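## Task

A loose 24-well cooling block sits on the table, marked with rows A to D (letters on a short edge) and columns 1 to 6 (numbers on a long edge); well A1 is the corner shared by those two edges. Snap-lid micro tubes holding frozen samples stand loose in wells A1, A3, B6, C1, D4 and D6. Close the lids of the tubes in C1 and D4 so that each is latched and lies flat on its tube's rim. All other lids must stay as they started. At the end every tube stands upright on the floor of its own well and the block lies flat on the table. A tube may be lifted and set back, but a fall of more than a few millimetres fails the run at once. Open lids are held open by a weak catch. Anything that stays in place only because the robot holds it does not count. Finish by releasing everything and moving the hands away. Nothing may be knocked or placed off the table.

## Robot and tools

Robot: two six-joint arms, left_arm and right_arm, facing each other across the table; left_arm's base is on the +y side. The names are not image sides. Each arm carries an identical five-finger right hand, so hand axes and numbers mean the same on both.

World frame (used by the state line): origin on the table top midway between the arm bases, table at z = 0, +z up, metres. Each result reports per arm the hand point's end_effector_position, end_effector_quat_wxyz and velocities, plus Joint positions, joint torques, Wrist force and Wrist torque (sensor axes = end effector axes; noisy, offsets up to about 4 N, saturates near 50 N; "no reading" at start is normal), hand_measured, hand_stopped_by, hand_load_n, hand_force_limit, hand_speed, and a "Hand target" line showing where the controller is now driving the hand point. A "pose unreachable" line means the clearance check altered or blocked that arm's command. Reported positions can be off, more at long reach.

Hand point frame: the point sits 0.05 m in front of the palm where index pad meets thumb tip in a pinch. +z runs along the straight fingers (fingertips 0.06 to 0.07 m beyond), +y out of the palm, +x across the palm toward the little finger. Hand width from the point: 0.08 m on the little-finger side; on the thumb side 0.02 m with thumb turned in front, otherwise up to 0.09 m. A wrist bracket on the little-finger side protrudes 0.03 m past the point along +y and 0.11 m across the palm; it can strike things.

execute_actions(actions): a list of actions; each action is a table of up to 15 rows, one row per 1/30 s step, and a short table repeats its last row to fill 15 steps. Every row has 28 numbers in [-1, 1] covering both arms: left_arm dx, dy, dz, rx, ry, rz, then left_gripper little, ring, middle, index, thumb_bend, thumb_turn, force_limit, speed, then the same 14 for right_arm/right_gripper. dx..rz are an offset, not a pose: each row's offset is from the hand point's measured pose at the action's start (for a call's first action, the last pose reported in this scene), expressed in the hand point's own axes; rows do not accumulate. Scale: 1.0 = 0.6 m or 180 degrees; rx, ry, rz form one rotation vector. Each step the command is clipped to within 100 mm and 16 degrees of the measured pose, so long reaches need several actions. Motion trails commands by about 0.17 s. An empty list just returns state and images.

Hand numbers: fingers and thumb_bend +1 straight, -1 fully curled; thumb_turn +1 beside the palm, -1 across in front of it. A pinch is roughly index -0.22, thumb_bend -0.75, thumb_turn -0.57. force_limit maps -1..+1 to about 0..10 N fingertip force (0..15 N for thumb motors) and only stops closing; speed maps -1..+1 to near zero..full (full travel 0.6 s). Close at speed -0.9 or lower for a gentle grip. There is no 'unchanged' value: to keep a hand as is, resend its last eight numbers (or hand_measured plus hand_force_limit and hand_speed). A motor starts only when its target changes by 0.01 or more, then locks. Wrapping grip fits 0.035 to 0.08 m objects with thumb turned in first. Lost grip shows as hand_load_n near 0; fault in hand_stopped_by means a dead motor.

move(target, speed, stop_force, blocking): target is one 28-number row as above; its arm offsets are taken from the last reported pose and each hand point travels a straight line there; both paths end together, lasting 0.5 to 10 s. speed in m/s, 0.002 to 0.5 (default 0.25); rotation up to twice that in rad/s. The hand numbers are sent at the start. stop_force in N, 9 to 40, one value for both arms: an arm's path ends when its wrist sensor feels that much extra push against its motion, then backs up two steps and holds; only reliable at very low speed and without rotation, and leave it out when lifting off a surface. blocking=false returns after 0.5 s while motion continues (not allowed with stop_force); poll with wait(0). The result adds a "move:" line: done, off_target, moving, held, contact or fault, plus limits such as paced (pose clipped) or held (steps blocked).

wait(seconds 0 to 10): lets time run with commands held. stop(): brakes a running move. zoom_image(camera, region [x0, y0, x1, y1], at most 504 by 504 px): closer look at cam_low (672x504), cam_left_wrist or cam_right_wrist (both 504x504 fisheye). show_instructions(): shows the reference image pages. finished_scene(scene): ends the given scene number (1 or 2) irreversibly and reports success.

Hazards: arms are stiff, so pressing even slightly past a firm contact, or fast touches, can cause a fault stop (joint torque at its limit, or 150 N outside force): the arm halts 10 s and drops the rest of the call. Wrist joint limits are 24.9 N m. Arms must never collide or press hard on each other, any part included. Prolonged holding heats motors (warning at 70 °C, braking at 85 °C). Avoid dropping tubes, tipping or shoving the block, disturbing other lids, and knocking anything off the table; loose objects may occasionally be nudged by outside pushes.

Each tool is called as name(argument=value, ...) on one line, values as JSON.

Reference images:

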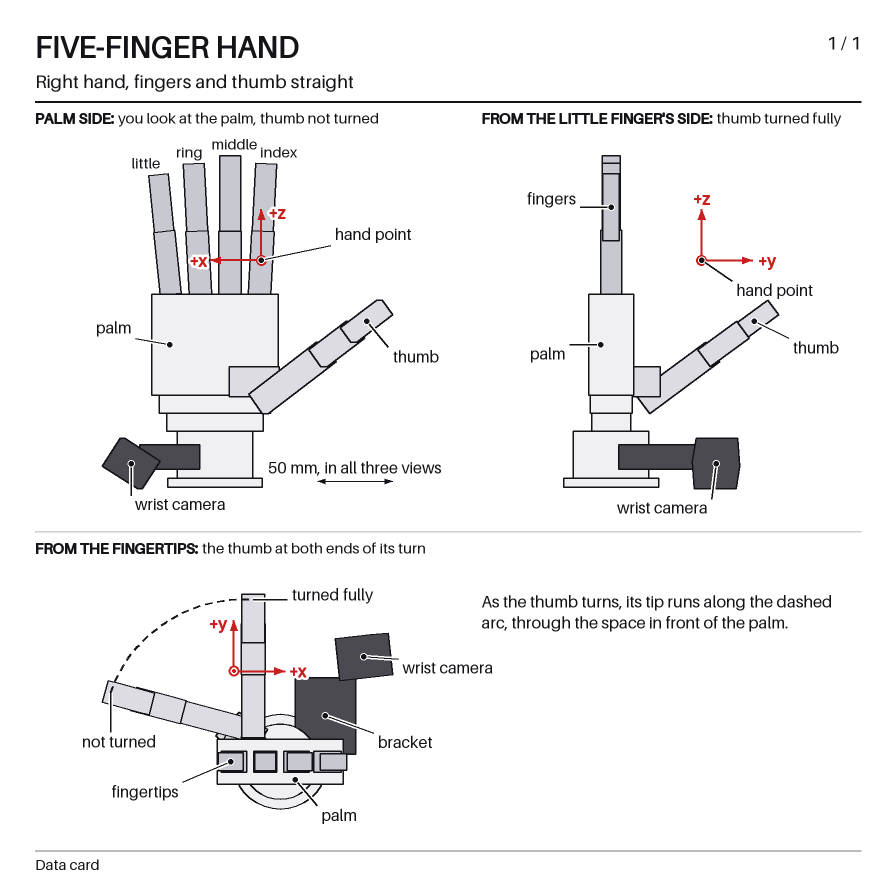

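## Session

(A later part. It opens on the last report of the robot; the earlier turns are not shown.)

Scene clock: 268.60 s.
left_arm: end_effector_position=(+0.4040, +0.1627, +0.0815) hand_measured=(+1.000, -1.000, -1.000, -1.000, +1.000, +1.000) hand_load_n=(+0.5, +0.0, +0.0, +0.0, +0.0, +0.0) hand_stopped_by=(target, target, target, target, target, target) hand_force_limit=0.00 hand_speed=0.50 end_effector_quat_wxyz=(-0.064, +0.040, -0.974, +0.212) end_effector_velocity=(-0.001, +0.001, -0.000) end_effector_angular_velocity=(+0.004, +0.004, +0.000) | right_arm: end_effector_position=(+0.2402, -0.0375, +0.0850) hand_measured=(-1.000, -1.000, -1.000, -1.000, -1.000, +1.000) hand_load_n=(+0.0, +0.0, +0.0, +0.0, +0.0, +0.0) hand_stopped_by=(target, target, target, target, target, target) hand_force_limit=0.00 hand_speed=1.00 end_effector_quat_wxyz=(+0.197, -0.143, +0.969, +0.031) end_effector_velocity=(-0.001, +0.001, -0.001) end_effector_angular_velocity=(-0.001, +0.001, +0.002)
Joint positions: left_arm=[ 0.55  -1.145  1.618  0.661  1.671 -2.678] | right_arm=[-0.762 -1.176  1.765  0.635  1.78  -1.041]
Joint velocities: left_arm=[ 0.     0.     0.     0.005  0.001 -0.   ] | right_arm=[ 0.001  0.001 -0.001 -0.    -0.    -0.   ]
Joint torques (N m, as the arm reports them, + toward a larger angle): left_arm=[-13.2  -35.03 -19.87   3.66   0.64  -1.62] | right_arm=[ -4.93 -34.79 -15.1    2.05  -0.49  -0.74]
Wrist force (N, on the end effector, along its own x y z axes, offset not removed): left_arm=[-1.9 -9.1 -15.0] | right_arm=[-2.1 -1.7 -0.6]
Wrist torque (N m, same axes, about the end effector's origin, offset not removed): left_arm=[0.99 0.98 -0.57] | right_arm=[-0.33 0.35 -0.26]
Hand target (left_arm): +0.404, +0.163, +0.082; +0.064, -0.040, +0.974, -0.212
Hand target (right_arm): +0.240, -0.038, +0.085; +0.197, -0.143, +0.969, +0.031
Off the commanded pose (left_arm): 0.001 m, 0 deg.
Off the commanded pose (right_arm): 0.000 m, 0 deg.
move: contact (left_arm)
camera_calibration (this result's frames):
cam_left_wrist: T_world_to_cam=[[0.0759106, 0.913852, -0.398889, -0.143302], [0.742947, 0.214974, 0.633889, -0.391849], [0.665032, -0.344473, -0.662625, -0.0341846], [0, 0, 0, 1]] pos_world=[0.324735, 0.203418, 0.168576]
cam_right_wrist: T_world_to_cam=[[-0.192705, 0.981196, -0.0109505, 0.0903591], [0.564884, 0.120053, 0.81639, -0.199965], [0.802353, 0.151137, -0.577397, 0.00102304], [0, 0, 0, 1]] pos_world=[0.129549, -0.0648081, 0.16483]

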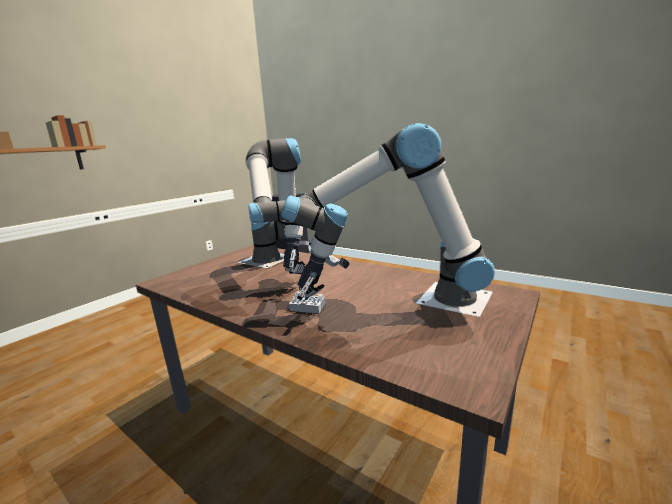

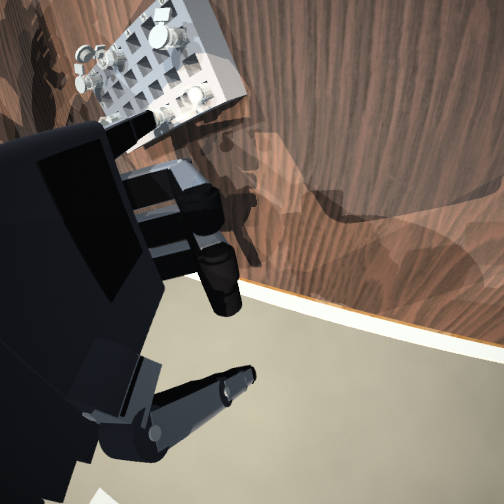

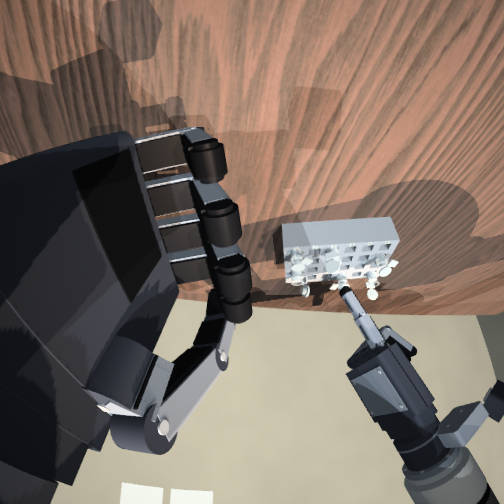

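move(target=[-0.0036,-0.014,-0.030,0,0,0, 1,-1,-1,-1,1,1,0,0.5, 0,0,0,0,0,0, -1,-1,-1,-1,-1,1,0,1], speed=0.04)

zoom_image(camera="cam_right_wrist", region=[320, 262, 370, 312])

zoom_image(camera="cam_left_wrist", region=[135, 75, 215, 145])

Scene clock: 272.87 s.
left_arm: end_effector_position=(+0.4040, +0.1627, +0.1012) hand_measured=(+1.000, -1.000, -1.000, -1.000, +1.000, +1.000) hand_load_n=(+0.0, +0.0, +0.0, +0.0, +0.0, +0.0) hand_stopped_by=(target, target, target, target, target, target) hand_force_limit=0.00 hand_speed=0.50 end_effector_quat_wxyz=(-0.064, +0.040, -0.974, +0.212) end_effector_velocity=(-0.000, -0.000, +0.002) end_effector_angular_velocity=(+0.000, +0.000, -0.000) | right_arm: end_effector_position=(+0.2402, -0.0375, +0.0850) hand_measured=(-1.000, -1.000, -1.000, -1.000, -1.000, +1.000) hand_load_n=(+0.0, +0.0, +0.0, +0.0, +0.0, +0.0) hand_stopped_by=(target, target, target, target, target, target) hand_force_limit=0.00 hand_speed=1.00 end_effector_quat_wxyz=(+0.197, -0.143, +0.969, +0.031) end_effector_velocity=(-0.000, +0.001, +0.001) end_effector_angular_velocity=(+0.001, -0.001, +0.000)
Joint positions: left_arm=[ 0.55  -1.166  1.592  0.707  1.671 -2.678] | right_arm=[-0.762 -1.176  1.765  0.635  1.78  -1.041]
Joint velocities: left_arm=[-0.    -0.002 -0.004  0.006  0.    -0.   ] | right_arm=[ 0.001 -0.001 -0.001  0.     0.     0.001]
Joint torques (N m, as the arm reports them, + toward a larger angle): left_arm=[-14.63 -46.44 -28.7    3.6   -0.39  -2.  ] | right_arm=[ -5.22 -34.88 -15.02   2.08  -0.53  -0.71]
Wrist force (N, on the end effector, along its own x y z axes, offset not removed): left_arm=[2.5 -3.2 -1.4] | right_arm=[-1.5 0.7 -0.9]
Wrist torque (N m, same axes, about the end effector's origin, offset not removed): left_arm=[-0.35 -0.39 0.05] | right_arm=[0.06 0.34 -0.05]
Hand target (left_arm): +0.404, +0.163, +0.102; +0.064, -0.040, +0.974, -0.212
Hand target (right_arm): +0.240, -0.038, +0.085; +0.197, -0.143, +0.969, +0.031
Off the commanded pose (left_arm): 0.000 m, 0 deg.
Off the commanded pose (right_arm): 0.000 m, 0 deg.
move: done
camera_calibration (this result's frames):
cam_left_wrist: T_world_to_cam=[[0.0759196, 0.913843, -0.398906, -0.13542], [0.742944, 0.214981, 0.633891, -0.404353], [0.665035, -0.34449, -0.662613, -0.0211116], [0, 0, 0, 1]] pos_world=[0.324732, 0.203408, 0.188307]
cam_right_wrist: T_world_to_cam=[[-0.192705, 0.981196, -0.0109506, 0.0903591], [0.564884, 0.120053, 0.81639, -0.199965], [0.802353, 0.151137, -0.577397, 0.00102301], [0, 0, 0, 1]] pos_world=[0.129549, -0.0648081, 0.16483]

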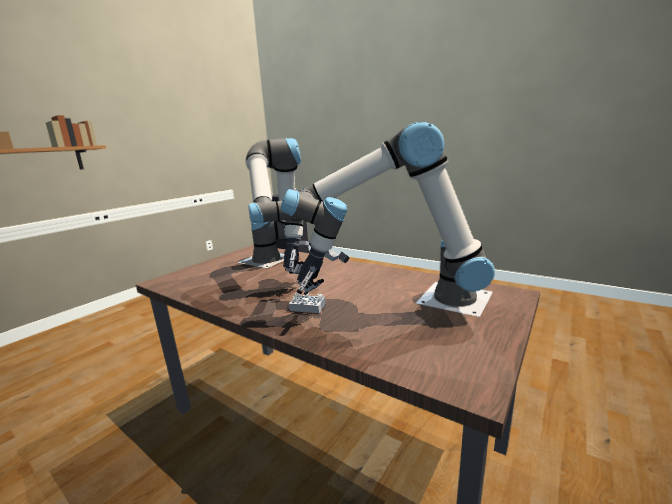

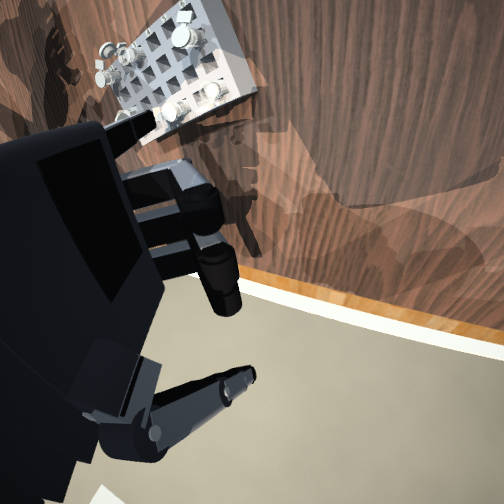

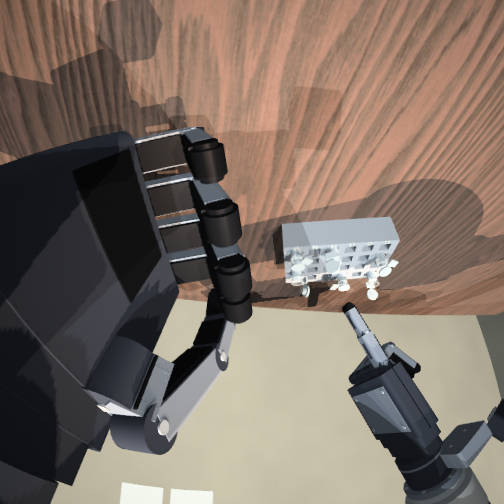

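Region (320, 262, 370, 312) of cam_right_wrist's 504x504 image, scaled by 10.080, with more detail than that image has.

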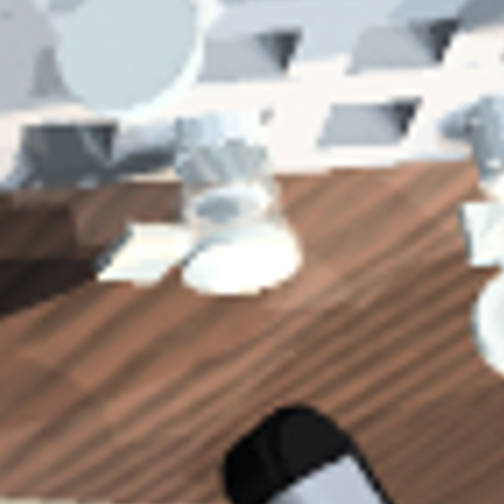

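Region (135, 75, 215, 145) of cam_left_wrist's 504x504 image, scaled by 6.300, with more detail than that image has; it fills the top 441 rows of this view, and the rest is white.

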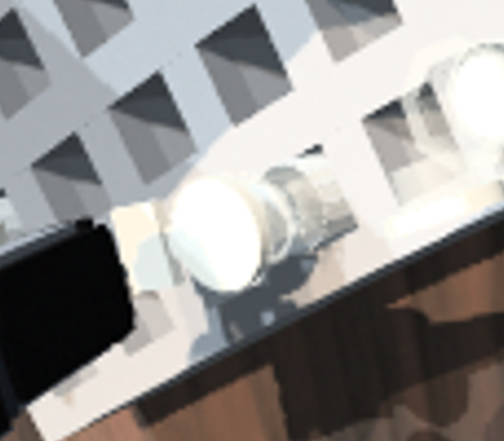

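move(target=[-0.0503,-0.1045,0.0548,0.0151,0.0590,0.1266, 1,-1,-1,-1,1,1,0,0.5, 0.044,0.0145,-0.0187,0,0,0, -1,-1,-1,-1,-1,1,0,1], speed=0.2)

zoom_image(camera="cam_right_wrist", region=[265, 250, 355, 340])

zoom_image(camera="cam_left_wrist", region=[110, 50, 250, 170])

Scene clock: 298.13 s.
left_arm: end_effector_position=(+0.4416, +0.0958, +0.1011) hand_measured=(+1.000, -1.000, -1.000, -1.000, +1.000, +1.000) hand_load_n=(+0.0, +0.0, +0.0, +0.0, +0.0, +0.0) hand_stopped_by=(target, target, target, target, target, target) hand_force_limit=0.00 hand_speed=0.50 end_effector_quat_wxyz=(+0.016, +0.174, +0.960, -0.221) end_effector_velocity=(+0.001, -0.002, +0.000) end_effector_angular_velocity=(+0.001, +0.002, -0.013) | right_arm: end_effector_position=(+0.2103, -0.0376, +0.0851) hand_measured=(-1.000, -1.000, -1.000, -1.000, -1.000, +1.000) hand_load_n=(+0.0, +0.0, +0.0, +0.0, +0.0, +0.0) hand_stopped_by=(target, target, target, target, target, target) hand_force_limit=0.00 hand_speed=1.00 end_effector_quat_wxyz=(+0.197, -0.143, +0.969, +0.031) end_effector_velocity=(-0.000, +0.001, +0.000) end_effector_angular_velocity=(+0.001, +0.000, +0.001)
Joint positions: left_arm=[ 0.606 -0.976  1.32   0.883  1.863 -2.21 ] | right_arm=[-0.703 -1.195  1.797  0.635  1.8   -0.984]
Joint velocities: left_arm=[ 0.002  0.008 -0.012  0.01   0.006  0.014] | right_arm=[ 0.001 -0.    -0.001  0.    -0.001  0.001]
Joint torques (N m, as the arm reports them, + toward a larger angle): left_arm=[ 14.12 -36.33 -28.24   3.57   3.39   1.46] | right_arm=[  5.53 -38.3   -9.31   3.46   1.64   1.25]
Wrist force (N, on the end effector, along its own x y z axes, offset not removed): left_arm=[0.4 -3.8 -0.3] | right_arm=[-0.5 -1.9 0.6]
Wrist torque (N m, same axes, about the end effector's origin, offset not removed): left_arm=[-0.63 -0.19 -0.05] | right_arm=[-0.45 0.13 -0.16]
Hand target (left_arm): +0.442, +0.096, +0.101; +0.016, +0.174, +0.959, -0.221
Hand target (right_arm): +0.210, -0.038, +0.085; +0.197, -0.143, +0.969, +0.031
Off the commanded pose (left_arm): 0.000 m, 0 deg.
Off the commanded pose (right_arm): 0.000 m, 0 deg.
move: done
camera_calibration (this result's frames):
cam_left_wrist: T_world_to_cam=[[0.457913, 0.794617, -0.398622, -0.23449], [0.763758, -0.122164, 0.633837, -0.394659], [0.45496, -0.594693, -0.662836, 0.0475576], [0, 0, 0, 1]] pos_world=[0.387163, 0.166399, 0.188199]
cam_right_wrist: T_world_to_cam=[[-0.192723, 0.981192, -0.0109668, 0.0846605], [0.564768, 0.120056, 0.81647, -0.1831], [0.802431, 0.151159, -0.577283, 0.0249814], [0, 0, 0, 1]] pos_world=[0.0996795, -0.064862, 0.164846]

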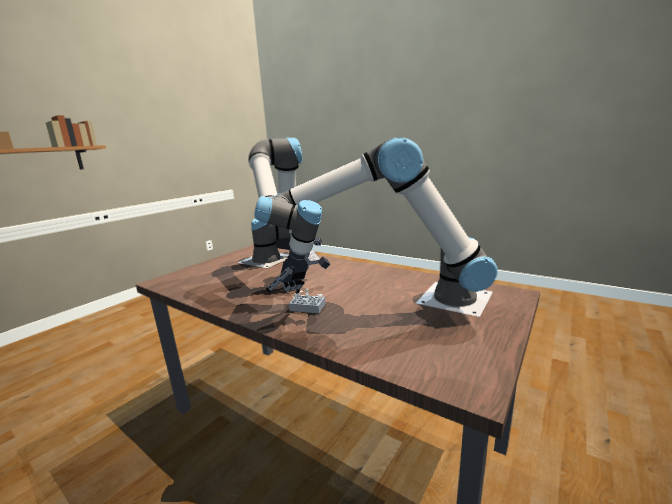

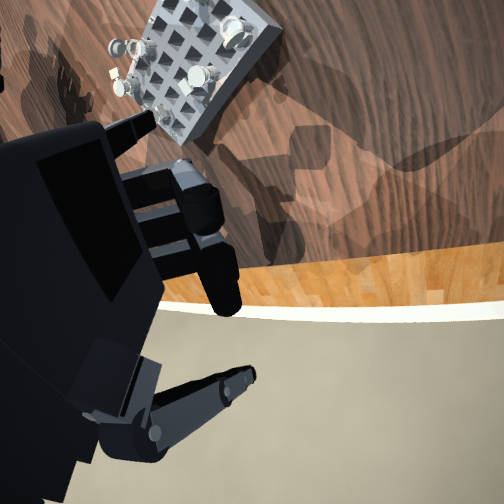

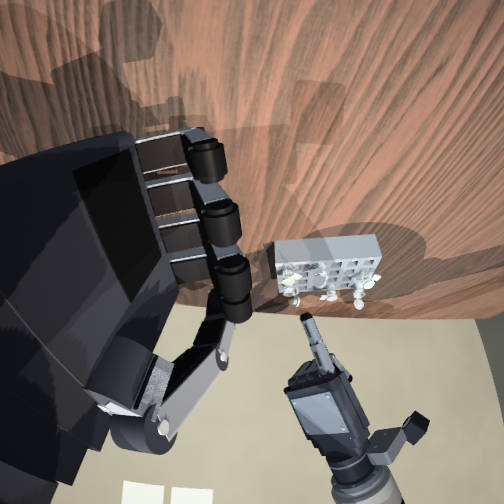

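Region (265, 250, 355, 340) of cam_right_wrist's 504x504 image, scaled by 5.600, with more detail than that image has.

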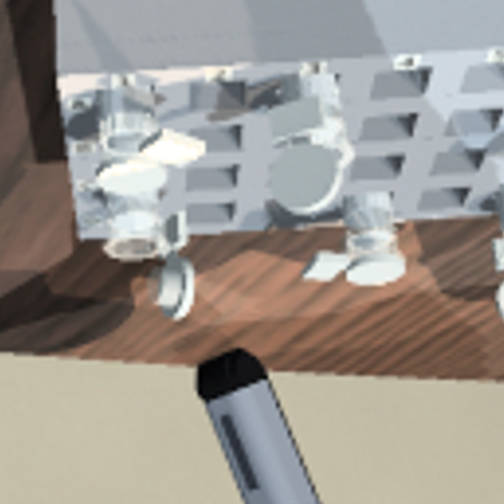

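Region (110, 50, 250, 170) of cam_left_wrist's 504x504 image, scaled by 3.600, with more detail than that image has; it fills the top 432 rows of this view, and the rest is white.

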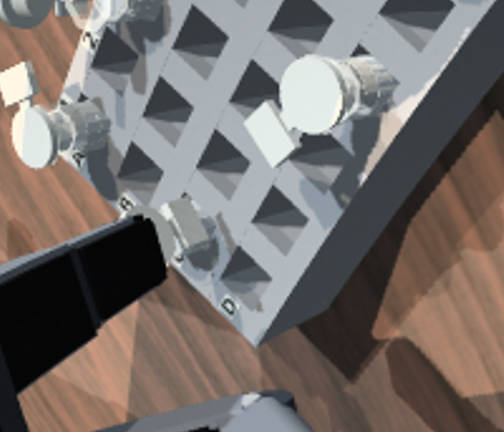

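zoom_image(camera="cam_right_wrist", region=[278, 280, 318, 320])

zoom_image(camera="cam_left_wrist", region=[140, 95, 185, 135])

Region (278, 280, 318, 320) of cam_right_wrist's 504x504 image, scaled by 12.600, with more detail than that image has.

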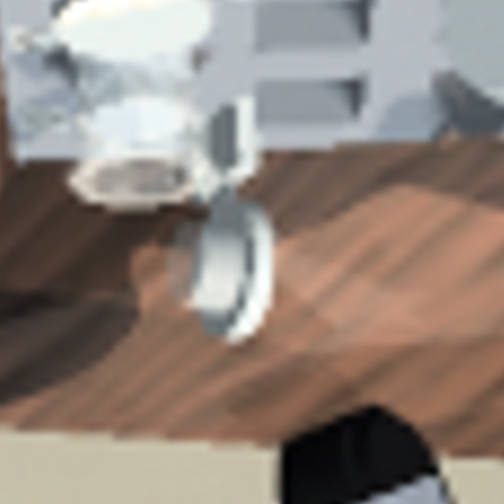

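Region (140, 95, 185, 135) of cam_left_wrist's 504x504 image, scaled by 11.200, with more detail than that image has.

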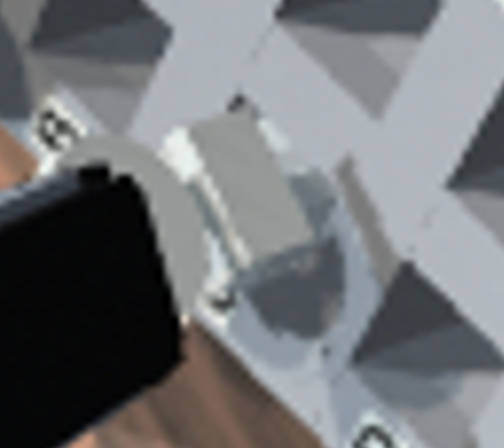

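move(target=[0.0301,0.0215,0.0134,-0.0054,-0.0209,-0.0451, 1,-1,-1,-1,1,1,0,0.5, 0,0,0,0,0,0, -1,-1,-1,-1,-1,1,0,1], speed=0.06)

zoom_image(camera="cam_right_wrist", region=[270, 265, 340, 335])

zoom_image(camera="cam_left_wrist", region=[110, 60, 230, 160])

Scene clock: 319.57 s.
left_arm: end_effector_position=(+0.4287, +0.1089, +0.0866) hand_measured=(+1.000, -1.000, -1.000, -1.000, +1.000, +1.000) hand_load_n=(+0.0, +0.0, +0.0, +0.0, +0.0, +0.0) hand_stopped_by=(target, target, target, target, target, target) hand_force_limit=0.00 hand_speed=0.50 end_effector_quat_wxyz=(+0.033, +0.098, +0.970, -0.219) end_effector_velocity=(-0.001, +0.001, -0.002) end_effector_angular_velocity=(-0.000, -0.000, +0.013) | right_arm: end_effector_position=(+0.2103, -0.0376, +0.0851) hand_measured=(-1.000, -1.000, -1.000, -1.000, -1.000, +1.000) hand_load_n=(+0.0, +0.0, +0.0, +0.0, +0.0, +0.0) hand_stopped_by=(target, target, target, target, target, target) hand_force_limit=0.00 hand_speed=1.00 end_effector_quat_wxyz=(+0.197, -0.143, +0.969, +0.031) end_effector_velocity=(-0.000, +0.000, +0.000) end_effector_angular_velocity=(+0.000, -0.000, +0.001)
Joint positions: left_arm=[ 0.576 -1.02   1.42   0.781  1.797 -2.39 ] | right_arm=[-0.703 -1.195  1.797  0.635  1.8   -0.984]
Joint velocities: left_arm=[-0.003 -0.004  0.011 -0.01  -0.006 -0.015] | right_arm=[ 0.     0.    -0.001 -0.    -0.    -0.   ]
Joint torques (N m, as the arm reports them, + toward a larger angle): left_arm=[-14.41 -52.63  -7.89   0.02  -2.    -2.07] | right_arm=[ -8.75 -22.93 -21.51   1.39  -1.29  -1.54]
Wrist force (N, on the end effector, along its own x y z axes, offset not removed): left_arm=[-1.8 -1.4 -1.2] | right_arm=[-1.2 -1.3 -0.2]
Wrist torque (N m, same axes, about the end effector's origin, offset not removed): left_arm=[-0.19 0.21 -0.14] | right_arm=[-0.30 0.27 -0.17]
Hand target (left_arm): +0.429, +0.109, +0.087; +0.034, +0.098, +0.970, -0.219
Hand target (right_arm): +0.210, -0.038, +0.085; +0.197, -0.143, +0.969, +0.031
Off the commanded pose (left_arm): 0.000 m, 0 deg.
Off the commanded pose (right_arm): 0.000 m, 0 deg.
move: done
camera_calibration (this result's frames):
cam_left_wrist: T_world_to_cam=[[0.329074, 0.855972, -0.398776, -0.196262], [0.773649, -0.00224246, 0.633611, -0.391376], [0.541458, -0.517018, -0.66296, 0.00607347], [0, 0, 0, 1]] pos_world=[0.364084, 0.170257, 0.173742]
cam_right_wrist: T_world_to_cam=[[-0.192705, 0.981195, -0.0110197, 0.0846781], [0.564741, 0.120084, 0.816484, -0.183106], [0.802454, 0.151118, -0.577262, 0.0249789], [0, 0, 0, 1]] pos_world=[0.0996808, -0.0648724, 0.164855]

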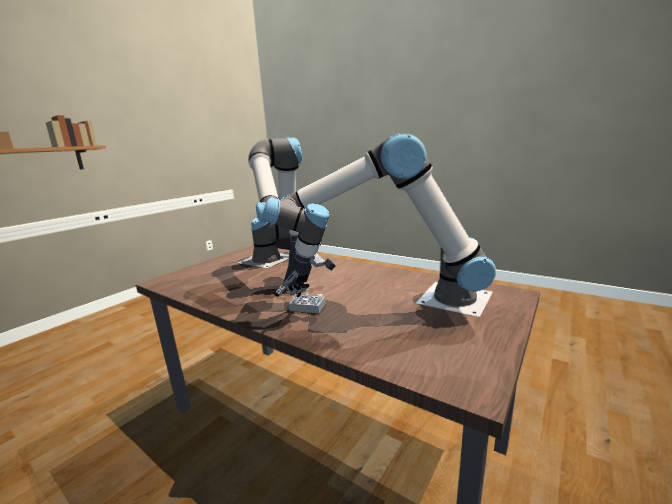

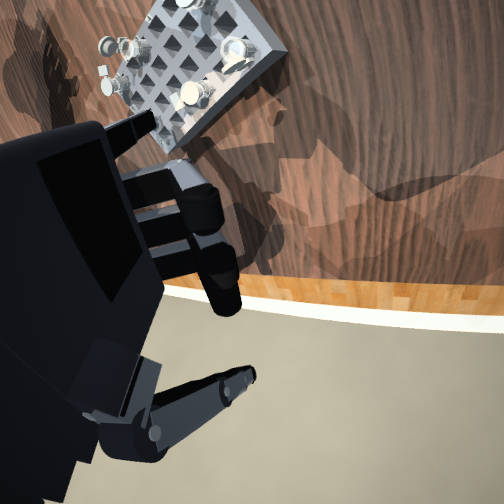

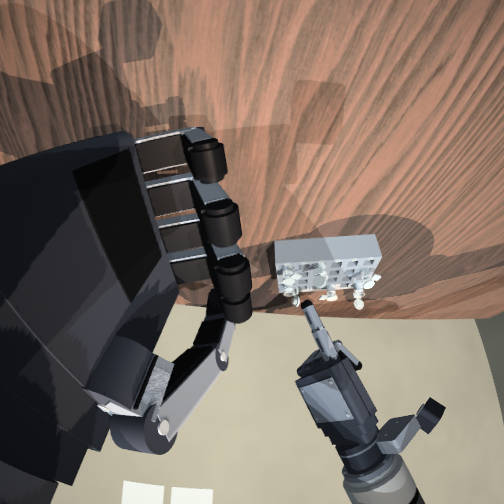

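Region (270, 265, 340, 335) of cam_right_wrist's 504x504 image, scaled by 7.200, with more detail than that image has.

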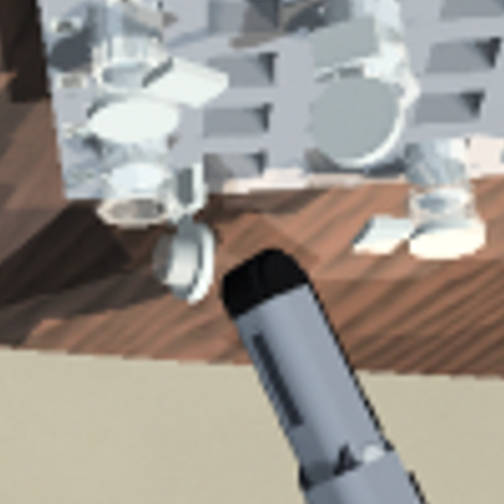

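Region (110, 60, 230, 160) of cam_left_wrist's 504x504 image, scaled by 4.200, with more detail than that image has.

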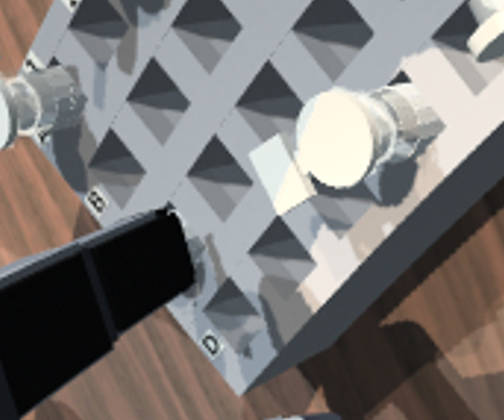

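move(target=[0.0001,-0.01173,0.00638,0,0,0, 1,-1,-1,-1,1,1,0,0.5, 0,0,0,0,0,0, -1,-1,-1,-1,-1,1,0,1], speed=0.008)

zoom_image(camera="cam_right_wrist", region=[270, 265, 340, 335])

Scene clock: 323.57 s.
left_arm: end_effector_position=(+0.4273, +0.1013, +0.0861) hand_measured=(+1.000, -1.000, -1.000, -1.000, +1.000, +1.000) hand_load_n=(+0.0, +0.0, +0.0, +0.0, +0.0, +0.0) hand_stopped_by=(target, target, target, target, target, target) hand_force_limit=0.00 hand_speed=0.50 end_effector_quat_wxyz=(+0.033, +0.098, +0.970, -0.219) end_effector_velocity=(-0.000, -0.002, +0.000) end_effector_angular_velocity=(-0.000, -0.000, -0.001) | right_arm: end_effector_position=(+0.2103, -0.0376, +0.0851) hand_measured=(-1.000, -1.000, -1.000, -1.000, -1.000, +1.000) hand_load_n=(+0.0, +0.0, +0.0, +0.0, +0.0, +0.0) hand_stopped_by=(target, target, target, target, target, target) hand_force_limit=0.00 hand_speed=1.00 end_effector_quat_wxyz=(+0.197, -0.143, +0.969, +0.031) end_effector_velocity=(+0.000, -0.001, -0.000) end_effector_angular_velocity=(-0.001, +0.000, -0.001)
Joint positions: left_arm=[ 0.566 -1.011  1.406  0.784  1.793 -2.4  ] | right_arm=[-0.703 -1.195  1.797  0.635  1.8   -0.984]
Joint velocities: left_arm=[-0.002  0.003 -0.005  0.001 -0.001 -0.002] | right_arm=[-0.001 -0.     0.001 -0.     0.001  0.   ]
Joint torques (N m, as the arm reports them, + toward a larger angle): left_arm=[-14.45 -31.56 -27.22   3.35  -2.25  -2.39] | right_arm=[ -7.34 -30.57 -20.39   0.96   0.63  -1.57]
Wrist force (N, on the end effector, along its own x y z axes, offset not removed): left_arm=[1.3 -1.6 0.8] | right_arm=[-0.1 -1.4 -0.6]
Wrist torque (N m, same axes, about the end effector's origin, offset not removed): left_arm=[-0.41 -0.25 0.15] | right_arm=[-0.31 0.07 -0.13]
Hand target (left_arm): +0.427, +0.101, +0.086; +0.033, +0.098, +0.970, -0.219
Hand target (right_arm): +0.210, -0.038, +0.085; +0.197, -0.143, +0.969, +0.031
Off the commanded pose (left_arm): 0.000 m, 0 deg.
Off the commanded pose (right_arm): 0.000 m, 0 deg.
move: done
camera_calibration (this result's frames):
cam_left_wrist: T_world_to_cam=[[0.329037, 0.855975, -0.398799, -0.189451], [0.773651, -0.00219355, 0.633608, -0.390005], [0.541478, -0.517012, -0.662948, 0.0025422], [0, 0, 0, 1]] pos_world=[0.362688, 0.162624, 0.173243]
cam_right_wrist: T_world_to_cam=[[-0.192723, 0.981192, -0.0109668, 0.0846604], [0.564767, 0.120056, 0.816471, -0.183101], [0.802431, 0.151159, -0.577283, 0.0249812], [0, 0, 0, 1]] pos_world=[0.0996796, -0.064862, 0.164846]

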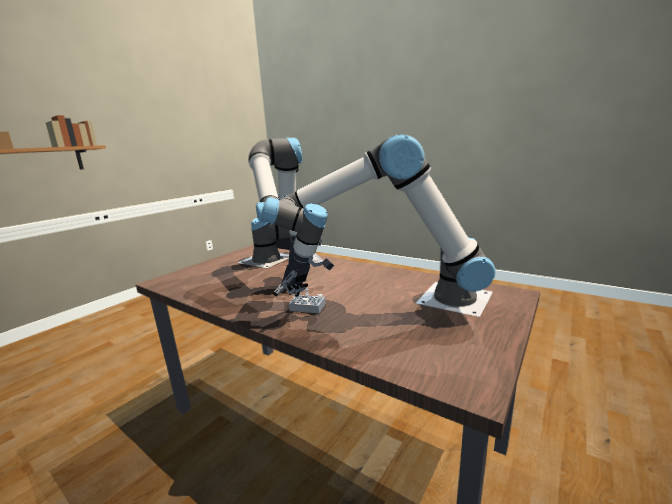

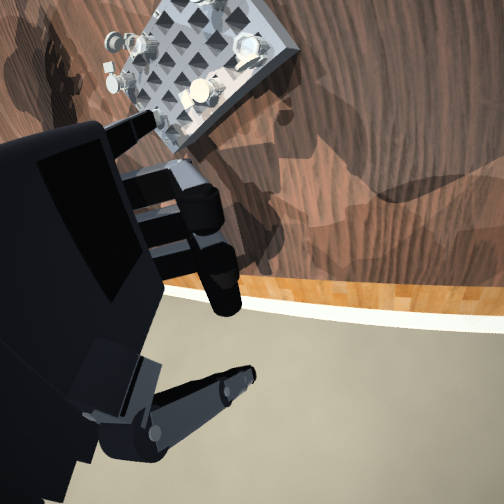

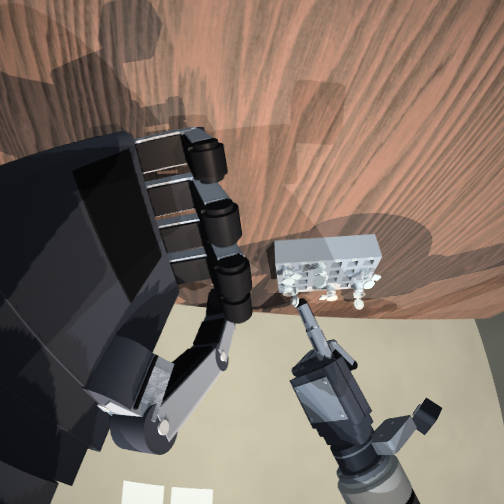

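Region (270, 265, 340, 335) of cam_right_wrist's 504x504 image, scaled by 7.200, with more detail than that image has.

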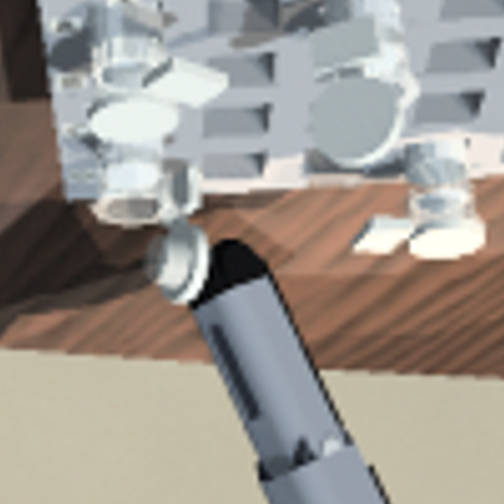

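move(target=[0,-0.01057,0.00492,0,0,0, 1,-1,-1,-1,1,1,0,0.5, 0,0,0,0,0,0, -1,-1,-1,-1,-1,1,0,1], speed=0.008)

zoom_image(camera="cam_right_wrist", region=[270, 265, 340, 335])

Scene clock: 326.63 s.
left_arm: end_effector_position=(+0.4261, +0.0946, +0.0861) hand_measured=(+1.000, -1.000, -1.000, -1.000, +1.000, +1.000) hand_load_n=(-1.0, +0.0, +0.0, +0.0, +0.0, +0.0) hand_stopped_by=(target, target, target, target, target, target) hand_force_limit=0.00 hand_speed=0.50 end_effector_quat_wxyz=(+0.033, +0.098, +0.970, -0.219) end_effector_velocity=(-0.000, -0.002, +0.000) end_effector_angular_velocity=(-0.001, +0.001, +0.001) | right_arm: end_effector_position=(+0.2103, -0.0376, +0.0851) hand_measured=(-1.000, -1.000, -1.000, -1.000, -1.000, +1.000) hand_load_n=(+0.0, +0.0, +0.0, +0.0, +0.0, +0.0) hand_stopped_by=(target, target, target, target, target, target) hand_force_limit=0.00 hand_speed=1.00 end_effector_quat_wxyz=(+0.197, -0.143, +0.969, +0.031) end_effector_velocity=(+0.000, -0.001, -0.000) end_effector_angular_velocity=(-0.001, +0.000, -0.001)
Joint positions: left_arm=[ 0.556 -1.003  1.393  0.787  1.789 -2.409] | right_arm=[-0.703 -1.195  1.797  0.635  1.8   -0.984]
Joint velocities: left_arm=[-0.002  0.002 -0.005  0.002 -0.    -0.003] | right_arm=[-0.001 -0.     0.001 -0.     0.     0.   ]
Joint torques (N m, as the arm reports them, + toward a larger angle): left_arm=[-16.09 -33.12 -25.15   3.13  -2.18  -1.69] | right_arm=[ -6.67 -31.5  -18.45   2.07  -0.23  -1.37]
Wrist force (N, on the end effector, along its own x y z axes, offset not removed): left_arm=[-1.1 -1.9 -2.4] | right_arm=[-1.7 -1.3 -0.6]
Wrist torque (N m, same axes, about the end effector's origin, offset not removed): left_arm=[-0.43 0.28 -0.07] | right_arm=[-0.18 0.31 -0.18]
Hand target (left_arm): +0.426, +0.094, +0.086; +0.033, +0.098, +0.970, -0.219
Hand target (right_arm): +0.210, -0.038, +0.085; +0.197, -0.143, +0.969, +0.031
Off the commanded pose (left_arm): 0.000 m, 0 deg.
Off the commanded pose (right_arm): 0.000 m, 0 deg.
move: done
camera_calibration (this result's frames):
cam_left_wrist: T_world_to_cam=[[0.32904, 0.855963, -0.398824, -0.18336], [0.773655, -0.002181, 0.633603, -0.389086], [0.541471, -0.517033, -0.662938, -0.000242724], [0, 0, 0, 1]] pos_world=[0.361482, 0.155975, 0.173237]
cam_right_wrist: T_world_to_cam=[[-0.192703, 0.981195, -0.0110181, 0.0846777], [0.56474, 0.120082, 0.816486, -0.183108], [0.802455, 0.151117, -0.57726, 0.0249772], [0, 0, 0, 1]] pos_world=[0.099683, -0.064872, 0.164856]

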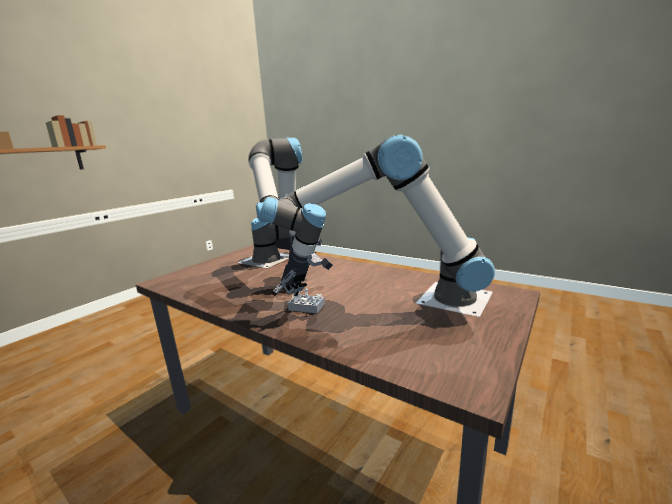

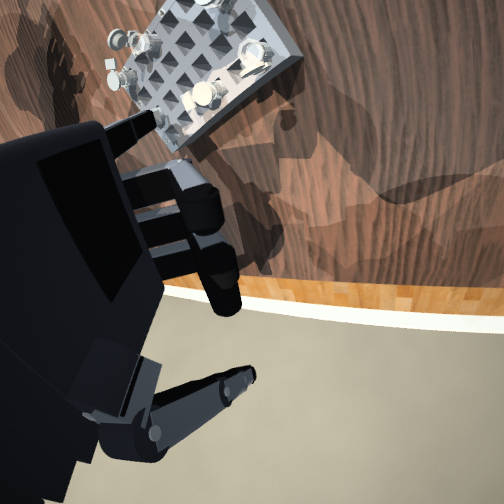

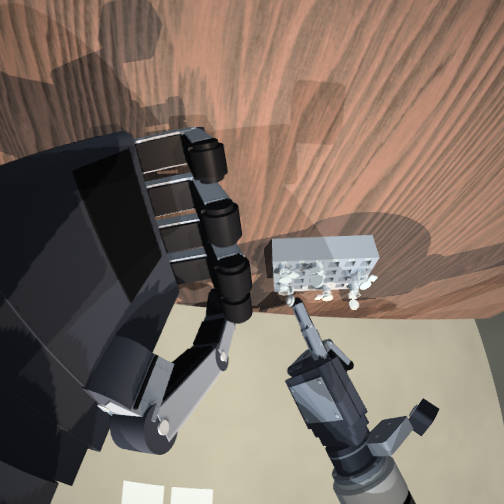

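Region (270, 265, 340, 335) of cam_right_wrist's 504x504 image, scaled by 7.200, with more detail than that image has.

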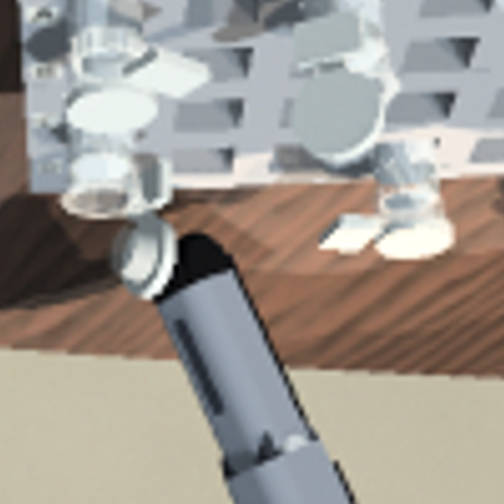

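move(target=[0,0.00378,-0.00176,0,0,0, 1,-1,-1,-1,1,1,0,0.5, 0,0,0,0,0,0, -1,-1,-1,-1,-1,1,0,1], speed=0.01)

move(target=[-0.00161,-0.0063,-0.01351,0,0,0, 1,-1,-1,-1,1,1,0,0.5, 0,0,0,0,0,0, -1,-1,-1,-1,-1,1,0,1], speed=0.02)

zoom_image(camera="cam_right_wrist", region=[270, 275, 320, 325])

zoom_image(camera="cam_left_wrist", region=[130, 85, 200, 145])

Scene clock: 339.20 s.
left_arm: end_effector_position=(+0.4266, +0.0969, +0.0861) hand_measured=(+1.000, -1.000, -1.000, -1.000, +1.000, +1.000) hand_load_n=(+0.0, +0.0, +0.0, +0.0, +0.0, +0.0) hand_stopped_by=(target, target, target, target, target, target) hand_force_limit=0.00 hand_speed=0.50 end_effector_quat_wxyz=(+0.033, +0.098, +0.970, -0.219) end_effector_velocity=(+0.001, +0.001, -0.000) end_effector_angular_velocity=(-0.000, -0.002, +0.001) | right_arm: end_effector_position=(+0.2103, -0.0376, +0.0851) hand_measured=(-1.000, -1.000, -1.000, -1.000, -1.000, +1.000) hand_load_n=(+0.0, +0.0, +0.0, +0.0, +0.0, +0.0) hand_stopped_by=(target, target, target, target, target, target) hand_force_limit=0.00 hand_speed=1.00 end_effector_quat_wxyz=(+0.197, -0.143, +0.969, +0.031) end_effector_velocity=(-0.001, +0.000, -0.000) end_effector_angular_velocity=(+0.000, +0.001, +0.002)
Joint positions: left_arm=[ 0.559 -1.006  1.397  0.786  1.79  -2.406] | right_arm=[-0.703 -1.195  1.797  0.635  1.8   -0.984]
Joint velocities: left_arm=[ 0.002 -0.002  0.003 -0.002 -0.001  0.002] | right_arm=[ 0.001  0.     0.     0.    -0.001 -0.   ]
Joint torques (N m, as the arm reports them, + toward a larger angle): left_arm=[ 15.48 -52.65 -10.53   0.03   2.94   1.47] | right_arm=[ -6.46 -27.72 -18.7    0.42   0.01  -1.26]
Wrist force (N, on the end effector, along its own x y z axes, offset not removed): left_arm=[-0.3 -2.2 1.1] | right_arm=[-0.9 -1.2 -0.4]
Wrist torque (N m, same axes, about the end effector's origin, offset not removed): left_arm=[-0.49 -0.09 -0.10] | right_arm=[-0.19 0.21 -0.18]
Hand target (left_arm): +0.427, +0.097, +0.086; +0.033, +0.098, +0.970, -0.219
Hand target (right_arm): +0.210, -0.038, +0.085; +0.197, -0.143, +0.969, +0.031
Off the commanded pose (left_arm): 0.000 m, 0 deg.
Off the commanded pose (right_arm): 0.000 m, 0 deg.
move: done
camera_calibration (this result's frames):
cam_left_wrist: T_world_to_cam=[[0.329042, 0.85597, -0.398807, -0.185467], [0.773658, -0.00219842, 0.6336, -0.389397], [0.541466, -0.517021, -0.662951, 0.000720005], [0, 0, 0, 1]] pos_world=[0.361897, 0.158271, 0.173234]
cam_right_wrist: T_world_to_cam=[[-0.192723, 0.981192, -0.0109666, 0.0846603], [0.564767, 0.120056, 0.816471, -0.183101], [0.802431, 0.151159, -0.577283, 0.024981], [0, 0, 0, 1]] pos_world=[0.0996797, -0.0648618, 0.164846]

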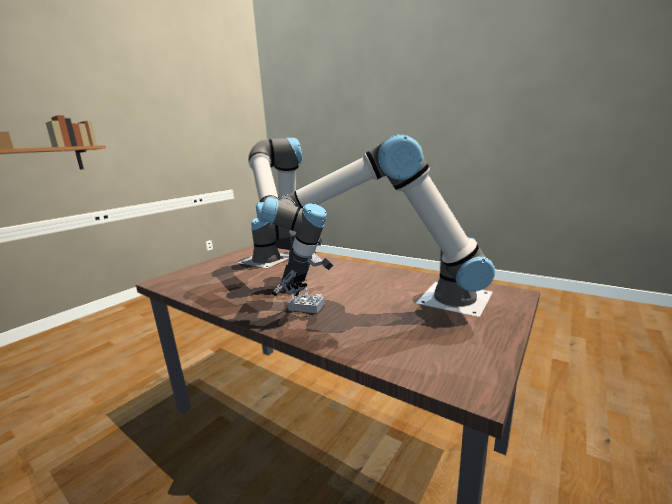

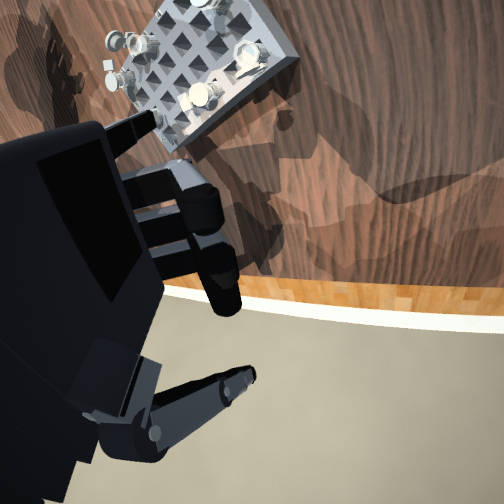

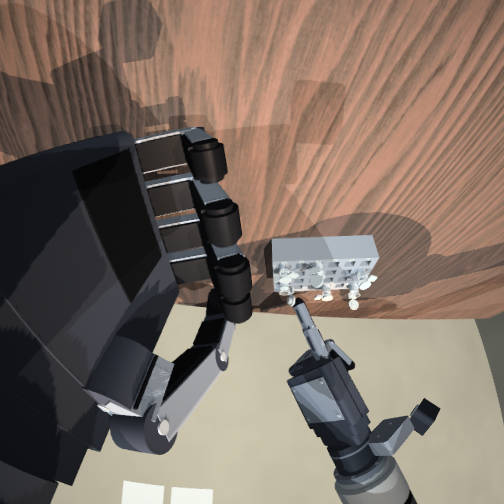

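Scene clock: 339.97 s.
left_arm: end_effector_position=(+0.4266, +0.0970, +0.0948) hand_measured=(+1.000, -1.000, -1.000, -1.000, +1.000, +1.000) hand_load_n=(+0.0, +0.0, +0.0, +0.0, +0.0, +0.0) hand_stopped_by=(target, target, target, target, target, target) hand_force_limit=0.00 hand_speed=0.50 end_effector_quat_wxyz=(+0.033, +0.098, +0.970, -0.219) end_effector_velocity=(+0.000, -0.000, +0.003) end_effector_angular_velocity=(-0.001, -0.001, -0.000) | right_arm: end_effector_position=(+0.2103, -0.0376, +0.0851) hand_measured=(-1.000, -1.000, -1.000, -1.000, -1.000, +1.000) hand_load_n=(+0.0, +0.0, +0.0, +0.0, +0.0, +0.0) hand_stopped_by=(target, target, target, target, target, target) hand_force_limit=0.00 hand_speed=1.00 end_effector_quat_wxyz=(+0.197, -0.143, +0.969, +0.031) end_effector_velocity=(+0.000, +0.000, +0.000) end_effector_angular_velocity=(+0.000, -0.000, +0.000)
Joint positions: left_arm=[ 0.559 -1.014  1.386  0.805  1.79  -2.406] | right_arm=[-0.703 -1.195  1.797  0.635  1.8   -0.984]
Joint velocities: left_arm=[-0.    -0.002 -0.004  0.005 -0.     0.   ] | right_arm=[ 0.  0. -0. -0.  0. -0.]
Joint torques (N m, as the arm reports them, + toward a larger angle): left_arm=[ -9.18 -54.29 -28.84   3.74   1.19  -2.06] | right_arm=[ -6.1  -28.19 -18.45   0.57   0.11  -1.24]
Wrist force (N, on the end effector, along its own x y z axes, offset not removed): left_arm=[-3.2 -0.1 1.2] | right_arm=[-2.2 -2.0 0.1]
Wrist torque (N m, same axes, about the end effector's origin, offset not removed): left_arm=[-0.21 0.46 -0.20] | right_arm=[-0.42 0.39 -0.18]
Hand target (left_arm): +0.427, +0.097, +0.095; +0.033, +0.098, +0.970, -0.219
Hand target (right_arm): +0.210, -0.038, +0.085; +0.197, -0.143, +0.969, +0.031
Off the commanded pose (left_arm): 0.000 m, 0 deg.
Off the commanded pose (right_arm): 0.000 m, 0 deg.
move: done
camera_calibration (this result's frames):
cam_left_wrist: T_world_to_cam=[[0.328961, 0.855984, -0.398843, -0.182], [0.77367, -0.00211044, 0.633585, -0.39494], [0.541497, -0.516997, -0.662944, 0.00647658], [0, 0, 0, 1]] pos_world=[0.361917, 0.158304, 0.181932]
cam_right_wrist: T_world_to_cam=[[-0.192723, 0.981192, -0.0109666, 0.0846603], [0.564768, 0.120056, 0.816471, -0.1831], [0.802431, 0.151159, -0.577283, 0.0249812], [0, 0, 0, 1]] pos_world=[0.0996796, -0.0648619, 0.164846]

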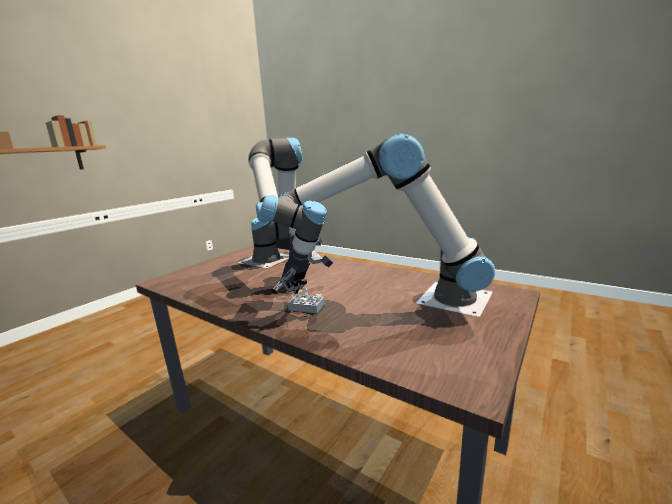

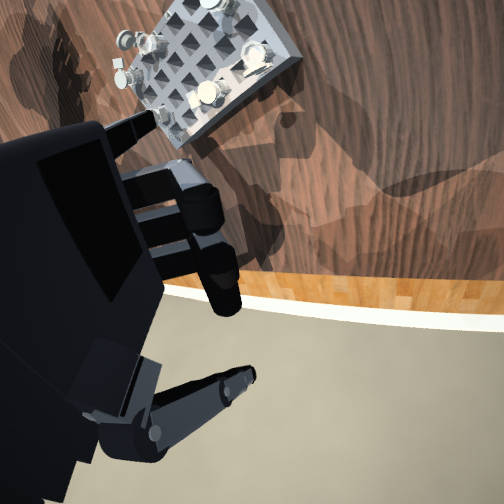

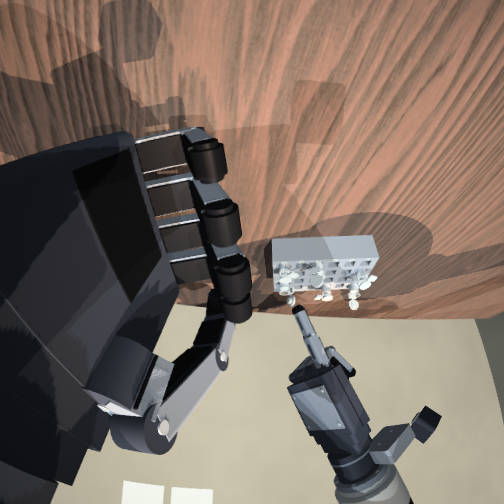

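Region (270, 275, 320, 325) of cam_right_wrist's 504x504 image, scaled by 10.080, with more detail than that image has.

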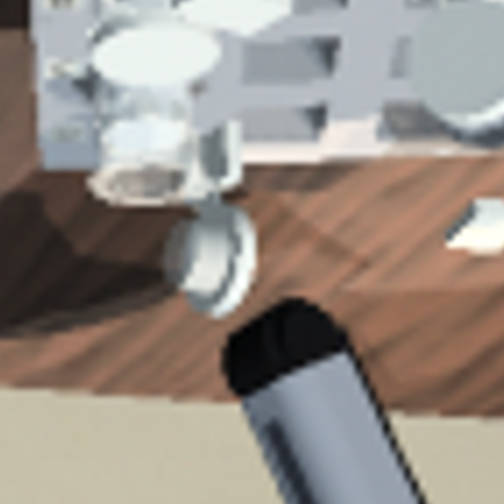

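Region (130, 85, 200, 145) of cam_left_wrist's 504x504 image, scaled by 7.200, with more detail than that image has; it fills the top 432 rows of this view, and the rest is white.

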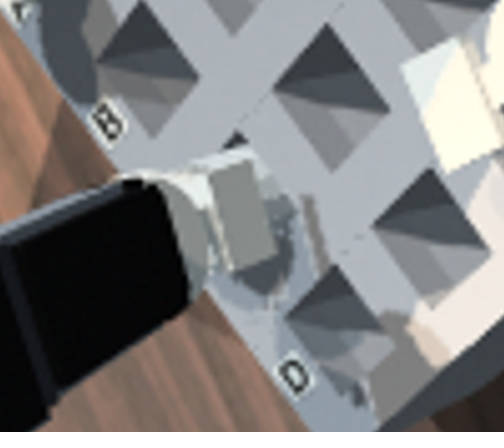

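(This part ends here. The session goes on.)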